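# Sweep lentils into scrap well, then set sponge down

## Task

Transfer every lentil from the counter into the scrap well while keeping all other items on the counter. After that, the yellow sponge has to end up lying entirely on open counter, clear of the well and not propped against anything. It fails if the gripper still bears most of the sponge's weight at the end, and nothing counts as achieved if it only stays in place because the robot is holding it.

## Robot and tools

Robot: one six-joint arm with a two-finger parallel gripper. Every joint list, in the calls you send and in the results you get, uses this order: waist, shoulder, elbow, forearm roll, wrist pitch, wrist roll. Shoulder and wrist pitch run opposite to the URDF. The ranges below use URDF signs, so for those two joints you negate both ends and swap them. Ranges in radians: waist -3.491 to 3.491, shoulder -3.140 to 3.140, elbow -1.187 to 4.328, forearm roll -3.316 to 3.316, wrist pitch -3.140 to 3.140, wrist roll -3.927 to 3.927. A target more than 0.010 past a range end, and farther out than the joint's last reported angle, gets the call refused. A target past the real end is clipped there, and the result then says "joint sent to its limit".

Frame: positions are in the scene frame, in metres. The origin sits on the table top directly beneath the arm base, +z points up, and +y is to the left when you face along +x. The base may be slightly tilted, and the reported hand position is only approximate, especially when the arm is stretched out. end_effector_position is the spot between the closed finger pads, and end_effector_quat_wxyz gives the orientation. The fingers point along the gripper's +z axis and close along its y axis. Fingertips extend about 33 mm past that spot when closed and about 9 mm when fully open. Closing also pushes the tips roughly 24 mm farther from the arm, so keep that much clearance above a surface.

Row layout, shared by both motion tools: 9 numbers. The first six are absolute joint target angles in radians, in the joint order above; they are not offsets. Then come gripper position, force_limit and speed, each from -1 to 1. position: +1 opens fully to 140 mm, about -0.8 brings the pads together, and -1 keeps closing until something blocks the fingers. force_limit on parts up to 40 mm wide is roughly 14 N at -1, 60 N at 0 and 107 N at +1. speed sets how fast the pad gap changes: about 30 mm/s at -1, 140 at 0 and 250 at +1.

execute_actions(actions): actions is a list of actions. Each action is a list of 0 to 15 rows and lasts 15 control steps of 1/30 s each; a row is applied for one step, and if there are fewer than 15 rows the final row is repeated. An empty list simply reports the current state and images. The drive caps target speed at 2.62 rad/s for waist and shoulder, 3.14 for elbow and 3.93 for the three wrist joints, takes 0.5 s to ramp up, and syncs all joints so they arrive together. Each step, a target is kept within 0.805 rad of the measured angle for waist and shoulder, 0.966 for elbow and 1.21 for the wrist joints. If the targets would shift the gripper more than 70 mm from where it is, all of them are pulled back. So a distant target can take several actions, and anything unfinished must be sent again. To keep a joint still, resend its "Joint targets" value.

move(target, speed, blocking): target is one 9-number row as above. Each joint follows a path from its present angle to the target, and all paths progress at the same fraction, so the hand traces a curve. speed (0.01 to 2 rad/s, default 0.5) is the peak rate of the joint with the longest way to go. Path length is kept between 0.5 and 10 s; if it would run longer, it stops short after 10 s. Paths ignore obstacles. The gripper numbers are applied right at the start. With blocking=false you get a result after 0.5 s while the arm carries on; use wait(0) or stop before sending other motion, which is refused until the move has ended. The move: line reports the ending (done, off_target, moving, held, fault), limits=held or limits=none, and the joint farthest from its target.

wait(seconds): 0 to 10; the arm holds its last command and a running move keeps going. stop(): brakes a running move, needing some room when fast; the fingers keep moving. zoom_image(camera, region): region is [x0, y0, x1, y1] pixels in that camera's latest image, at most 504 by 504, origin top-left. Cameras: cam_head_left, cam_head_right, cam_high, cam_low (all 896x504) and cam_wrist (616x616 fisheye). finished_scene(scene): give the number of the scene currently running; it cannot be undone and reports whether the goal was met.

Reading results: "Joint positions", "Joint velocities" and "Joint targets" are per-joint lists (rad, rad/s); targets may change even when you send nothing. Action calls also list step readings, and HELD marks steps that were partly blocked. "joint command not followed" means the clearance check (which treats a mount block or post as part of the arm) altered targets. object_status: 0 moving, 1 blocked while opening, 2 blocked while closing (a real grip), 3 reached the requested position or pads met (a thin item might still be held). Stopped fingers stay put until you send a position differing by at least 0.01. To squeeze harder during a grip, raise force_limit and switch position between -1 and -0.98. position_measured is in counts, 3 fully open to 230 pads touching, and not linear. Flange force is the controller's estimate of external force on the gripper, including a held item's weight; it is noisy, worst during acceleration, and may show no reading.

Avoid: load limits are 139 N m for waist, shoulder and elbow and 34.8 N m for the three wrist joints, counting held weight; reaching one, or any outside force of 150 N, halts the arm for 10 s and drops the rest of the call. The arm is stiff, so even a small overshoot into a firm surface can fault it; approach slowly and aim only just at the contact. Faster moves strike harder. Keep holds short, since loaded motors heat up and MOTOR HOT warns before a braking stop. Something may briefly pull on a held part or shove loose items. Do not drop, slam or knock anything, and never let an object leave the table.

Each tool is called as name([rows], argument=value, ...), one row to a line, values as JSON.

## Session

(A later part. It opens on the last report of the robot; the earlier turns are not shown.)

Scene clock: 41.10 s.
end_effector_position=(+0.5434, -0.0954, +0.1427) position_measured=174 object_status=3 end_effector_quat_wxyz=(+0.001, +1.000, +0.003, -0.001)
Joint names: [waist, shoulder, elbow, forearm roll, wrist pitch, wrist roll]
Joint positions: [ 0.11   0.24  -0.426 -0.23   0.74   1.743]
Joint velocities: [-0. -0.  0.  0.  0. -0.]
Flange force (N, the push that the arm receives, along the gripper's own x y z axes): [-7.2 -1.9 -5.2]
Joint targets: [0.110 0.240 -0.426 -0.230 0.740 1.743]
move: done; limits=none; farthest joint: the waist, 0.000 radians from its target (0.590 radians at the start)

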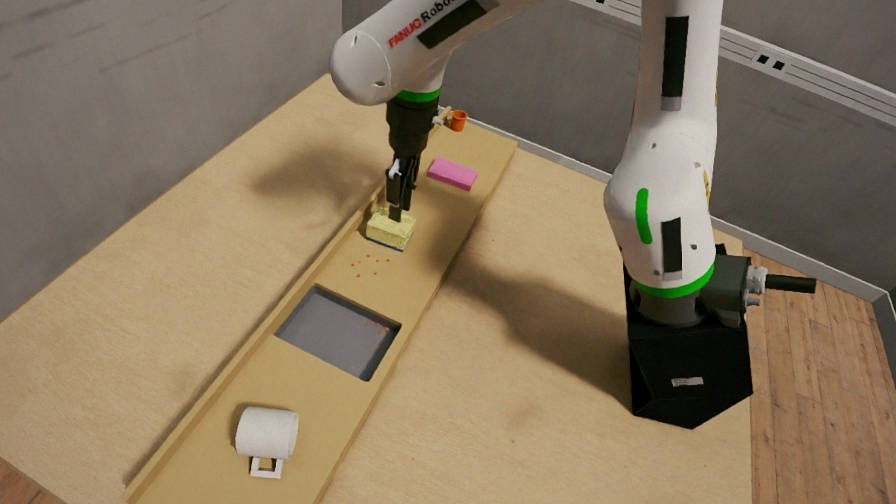

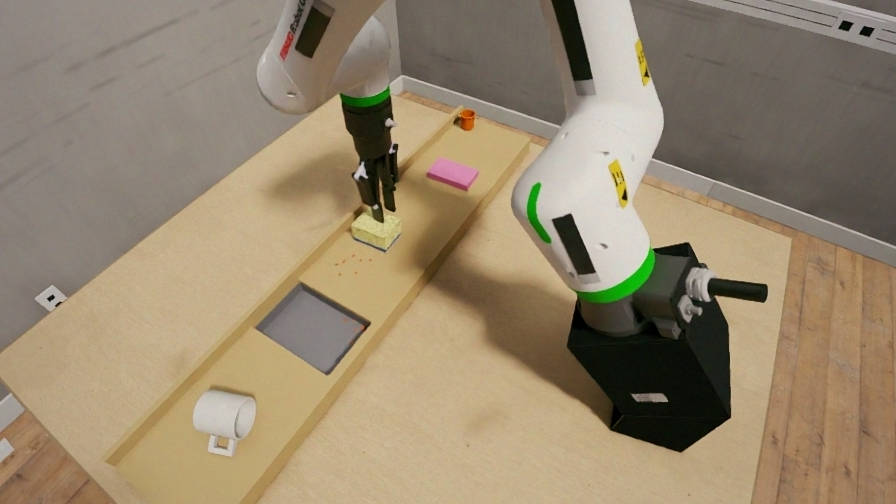

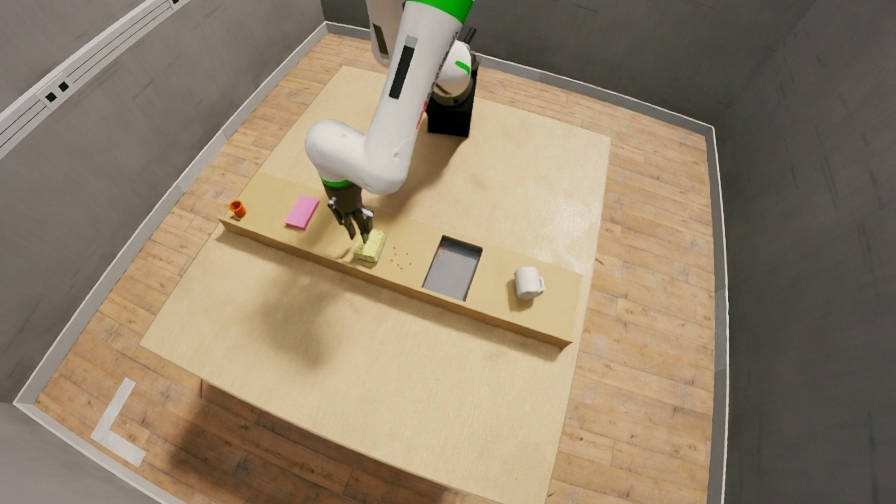

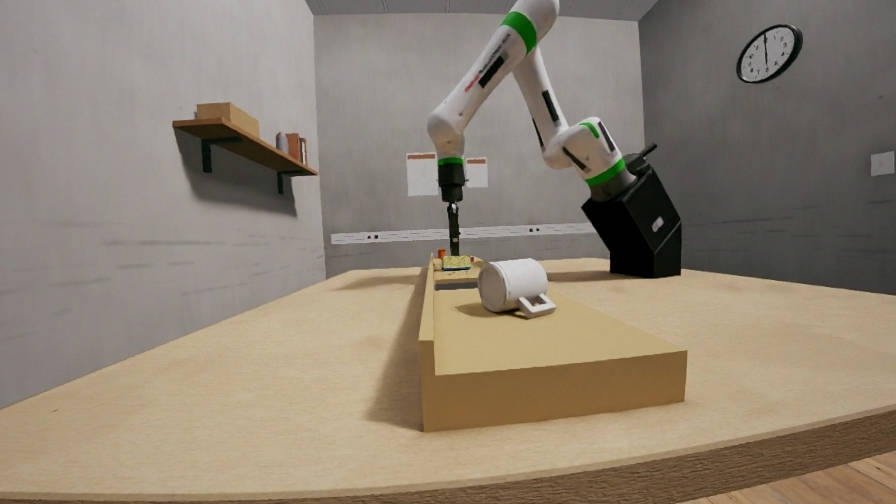

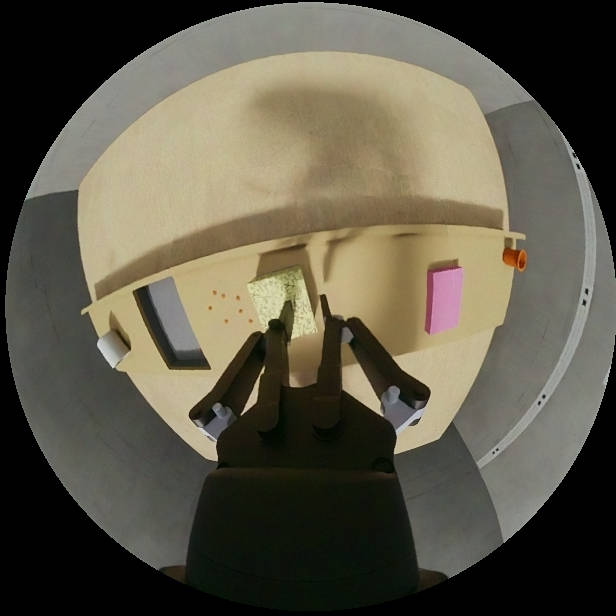

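move(target=[0.235,0.28,-0.479,-0.12,0.706,1.66,0.5,-1,0])

move(target=[0.237,0.2,-0.479,-0.129,0.625,1.66,0.5,-1,0], speed=0.1)

move(target=[0.237,0.2,-0.479,-0.129,0.625,1.66,-0.03,-1,-1])

zoom_image(camera="cam_head_left", region=[330,170,460,290])

Scene clock: 42.17 s.
end_effector_position=(+0.5448, -0.0585, +0.1407) position_measured=66 object_status=3 end_effector_quat_wxyz=(+0.000, +0.999, +0.050, -0.001)
Joint names: [waist, shoulder, elbow, forearm roll, wrist pitch, wrist roll]
Joint positions: [ 0.235  0.28  -0.479 -0.12   0.706  1.66 ]
Joint velocities: [ 0.    -0.     0.    -0.001  0.001  0.   ]
Flange force (N, the push that the arm receives, along the gripper's own x y z axes): [-7.9 -4.6 -6.1]
Joint targets: [0.235 0.280 -0.479 -0.120 0.706 1.660]
move: done; limits=none; farthest joint: the waist, 0.000 radians from its target (0.125 radians at the start)

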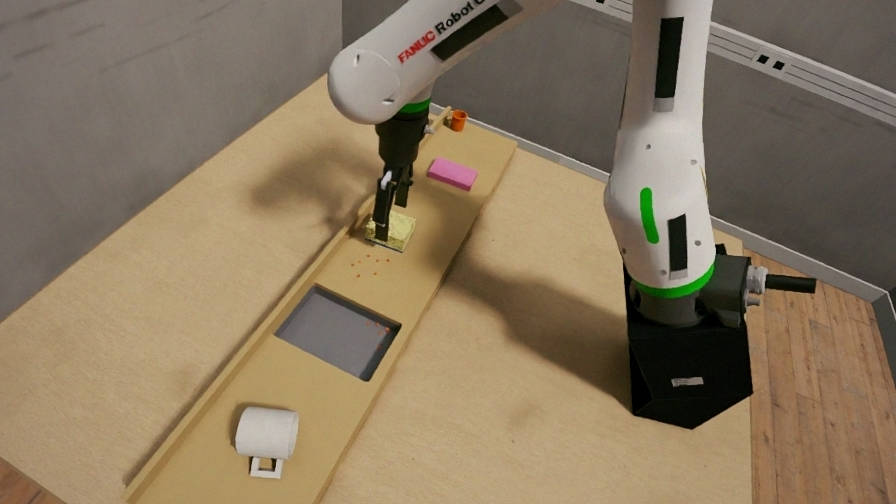

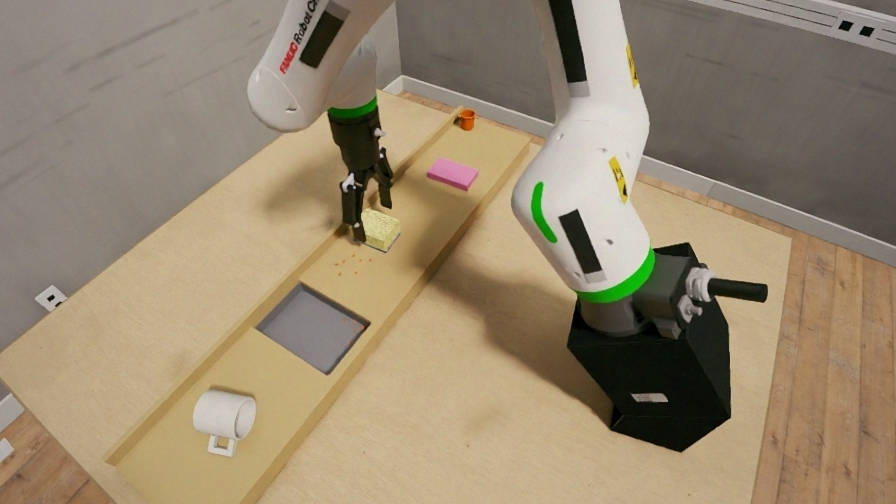

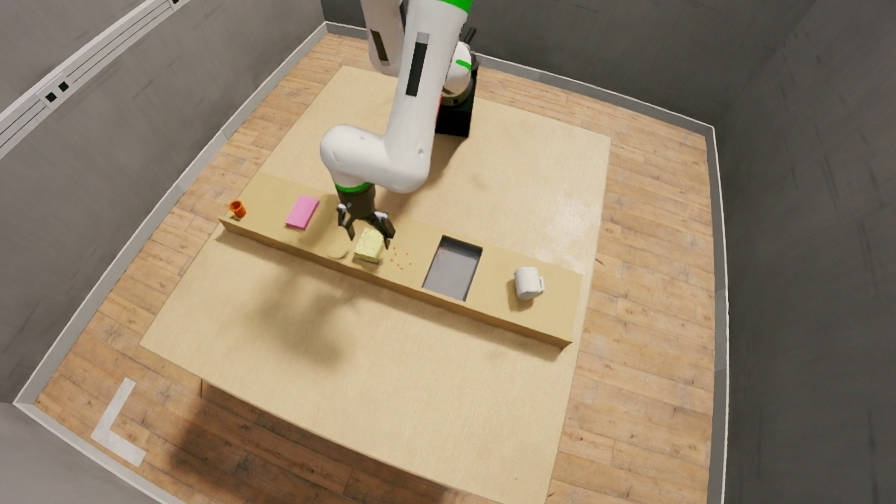

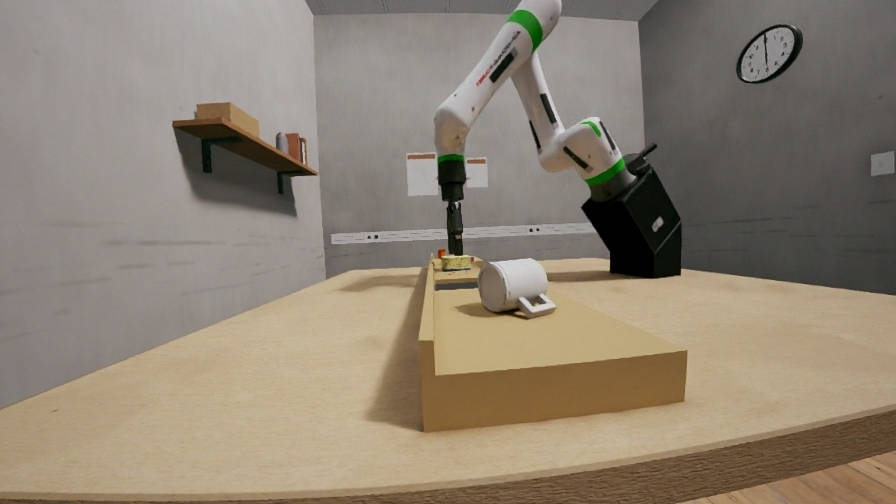

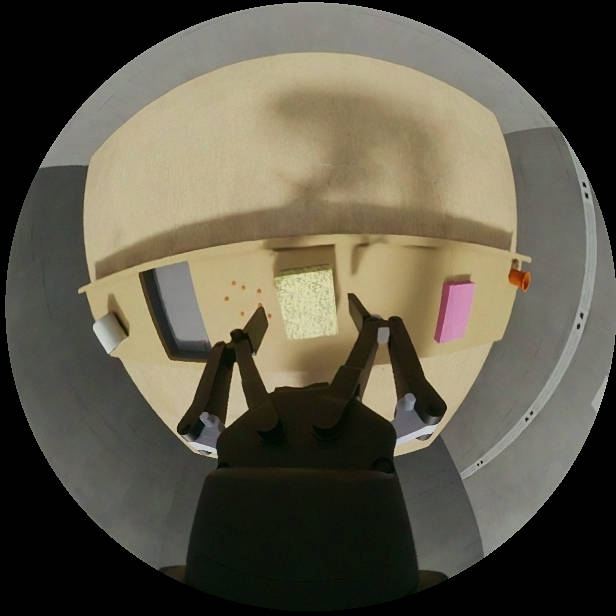

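Scene clock: 43.23 s.
end_effector_position=(+0.5466, -0.0607, +0.1061) position_measured=66 object_status=3 end_effector_quat_wxyz=(+0.001, +0.999, +0.045, -0.001)
Joint names: [waist, shoulder, elbow, forearm roll, wrist pitch, wrist roll]
Joint positions: [ 0.237  0.2   -0.479 -0.129  0.625  1.66 ]
Joint velocities: [ 0.     0.002 -0.    -0.    -0.    -0.001]
Flange force (N, the push that the arm receives, along the gripper's own x y z axes): [-7.7 -4.0 -8.0]
Joint targets: [0.237 0.200 -0.479 -0.129 0.625 1.660]
move: done; limits=none; farthest joint: the waist, 0.000 radians from its target (0.002 radians at the start)

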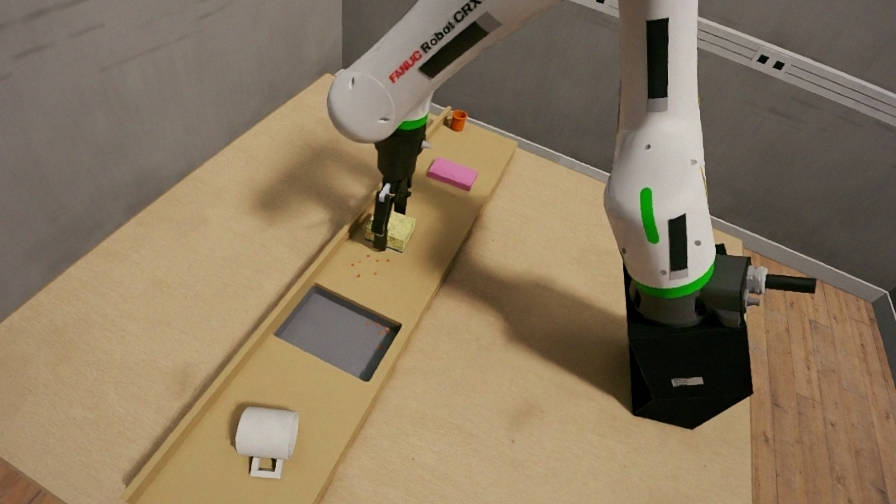

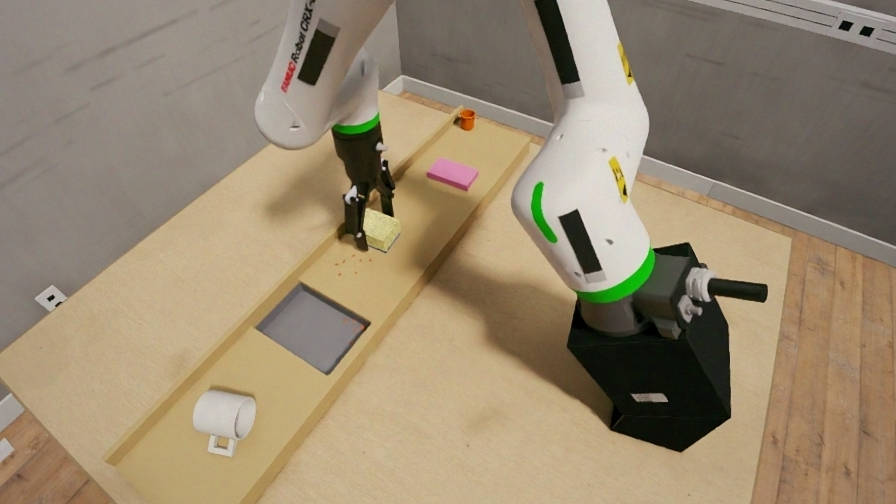

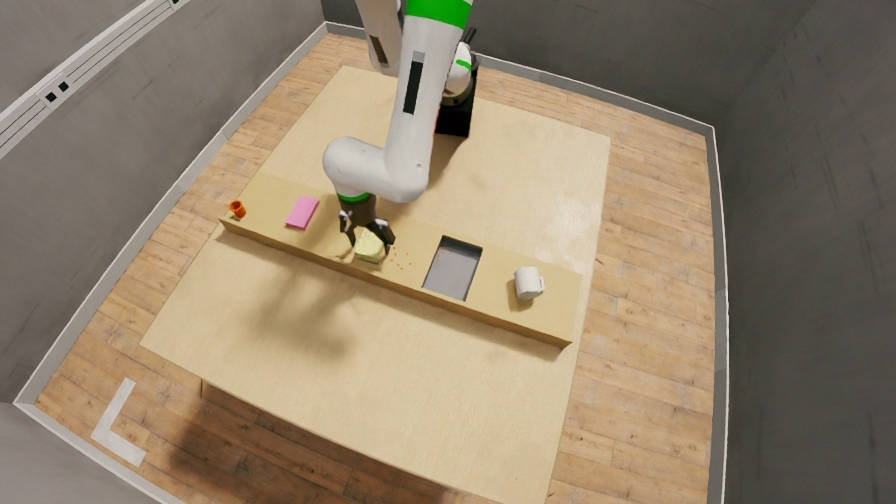

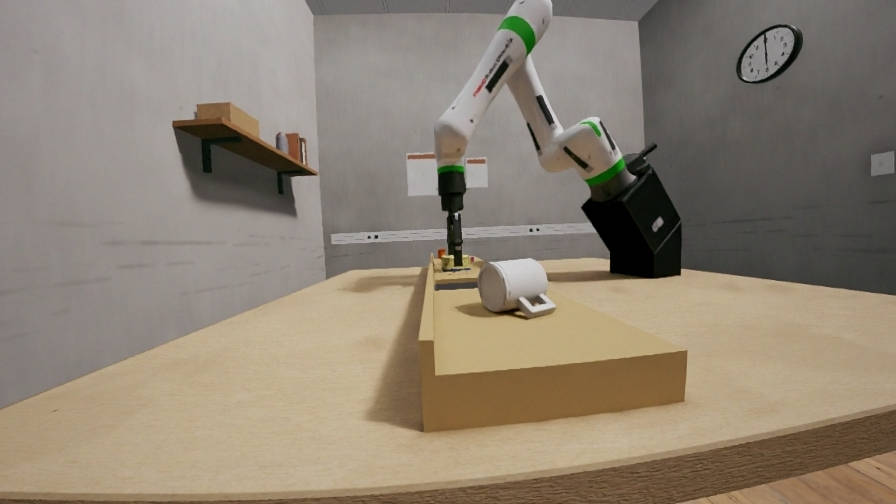

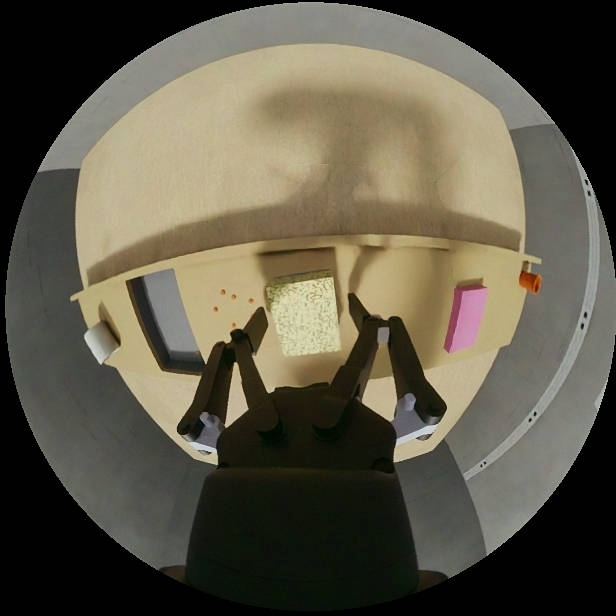

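Scene clock: 44.83 s.
end_effector_position=(+0.5466, -0.0607, +0.1061) position_measured=132 object_status=3 end_effector_quat_wxyz=(+0.001, +0.999, +0.045, -0.001)
Joint names: [waist, shoulder, elbow, forearm roll, wrist pitch, wrist roll]
Joint positions: [ 0.237  0.2   -0.479 -0.129  0.625  1.66 ]
Joint velocities: [-0.    -0.001 -0.     0.    -0.002 -0.001]
Flange force (N, the push that the arm receives, along the gripper's own x y z axes): [-8.3 -6.7 -6.4]
Joint targets: [0.237 0.200 -0.479 -0.129 0.625 1.660]
move: done; limits=none; farthest joint: the waist, 0.000 radians from its target (0.000 radians at the start)

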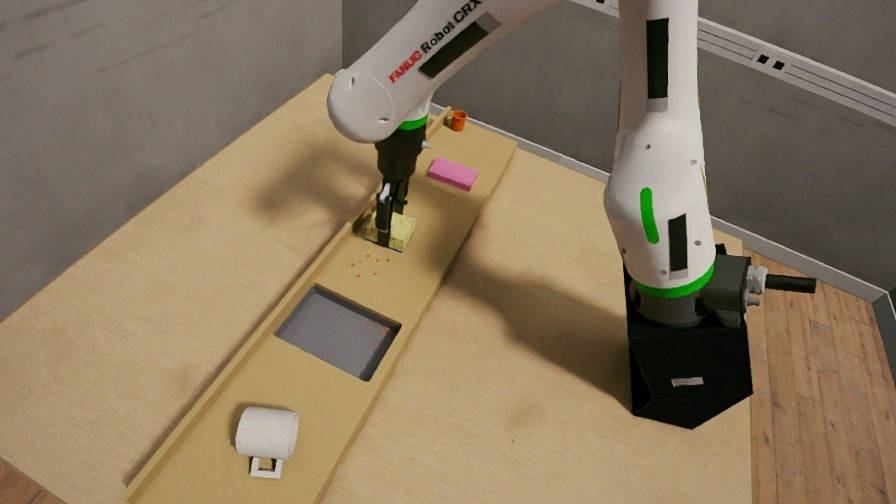

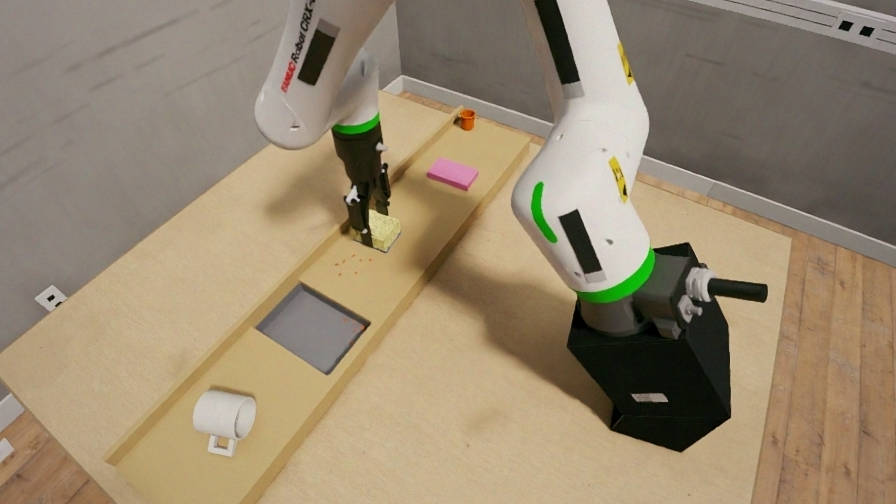

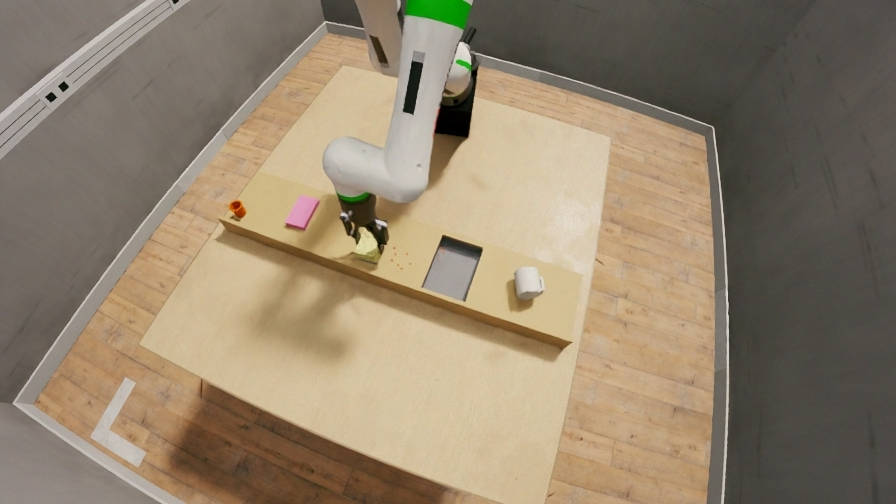

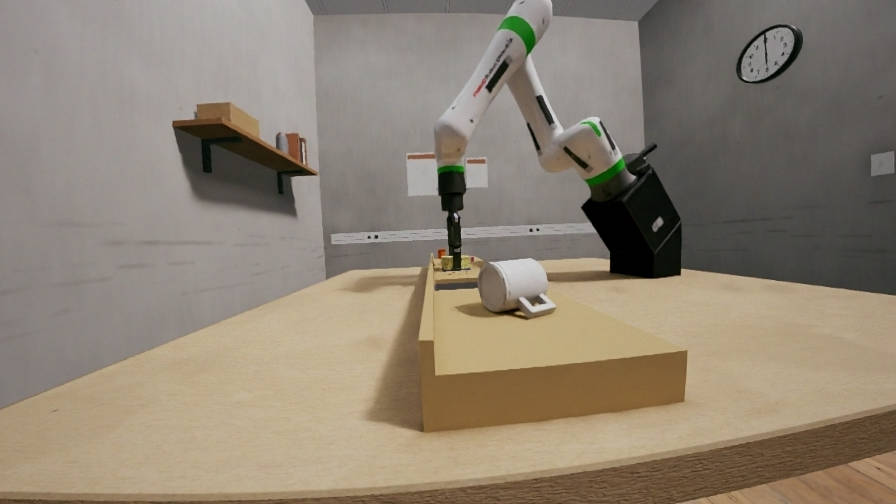

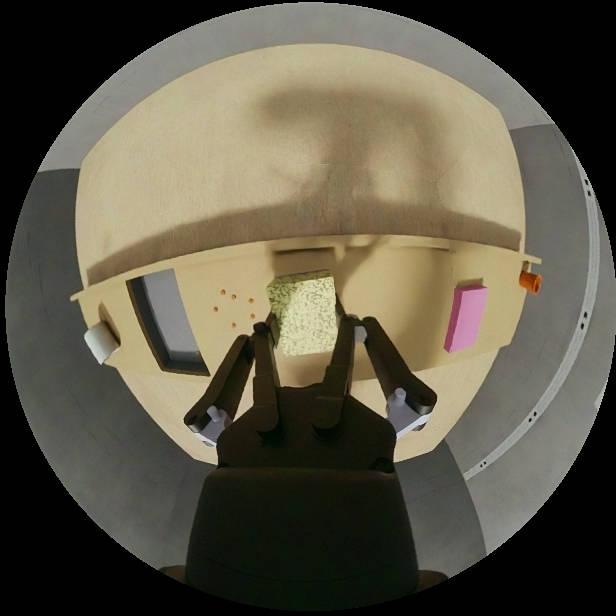

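Region (330, 170, 460, 290) of cam_head_left's 896x504 image, scaled by 3.877, with more detail than that image has; it fills the top 465 rows of this view, and the rest is white.

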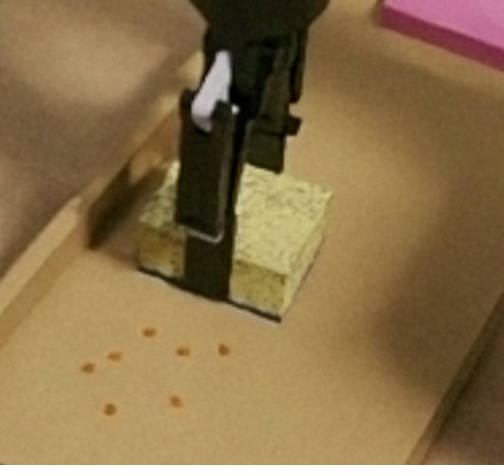

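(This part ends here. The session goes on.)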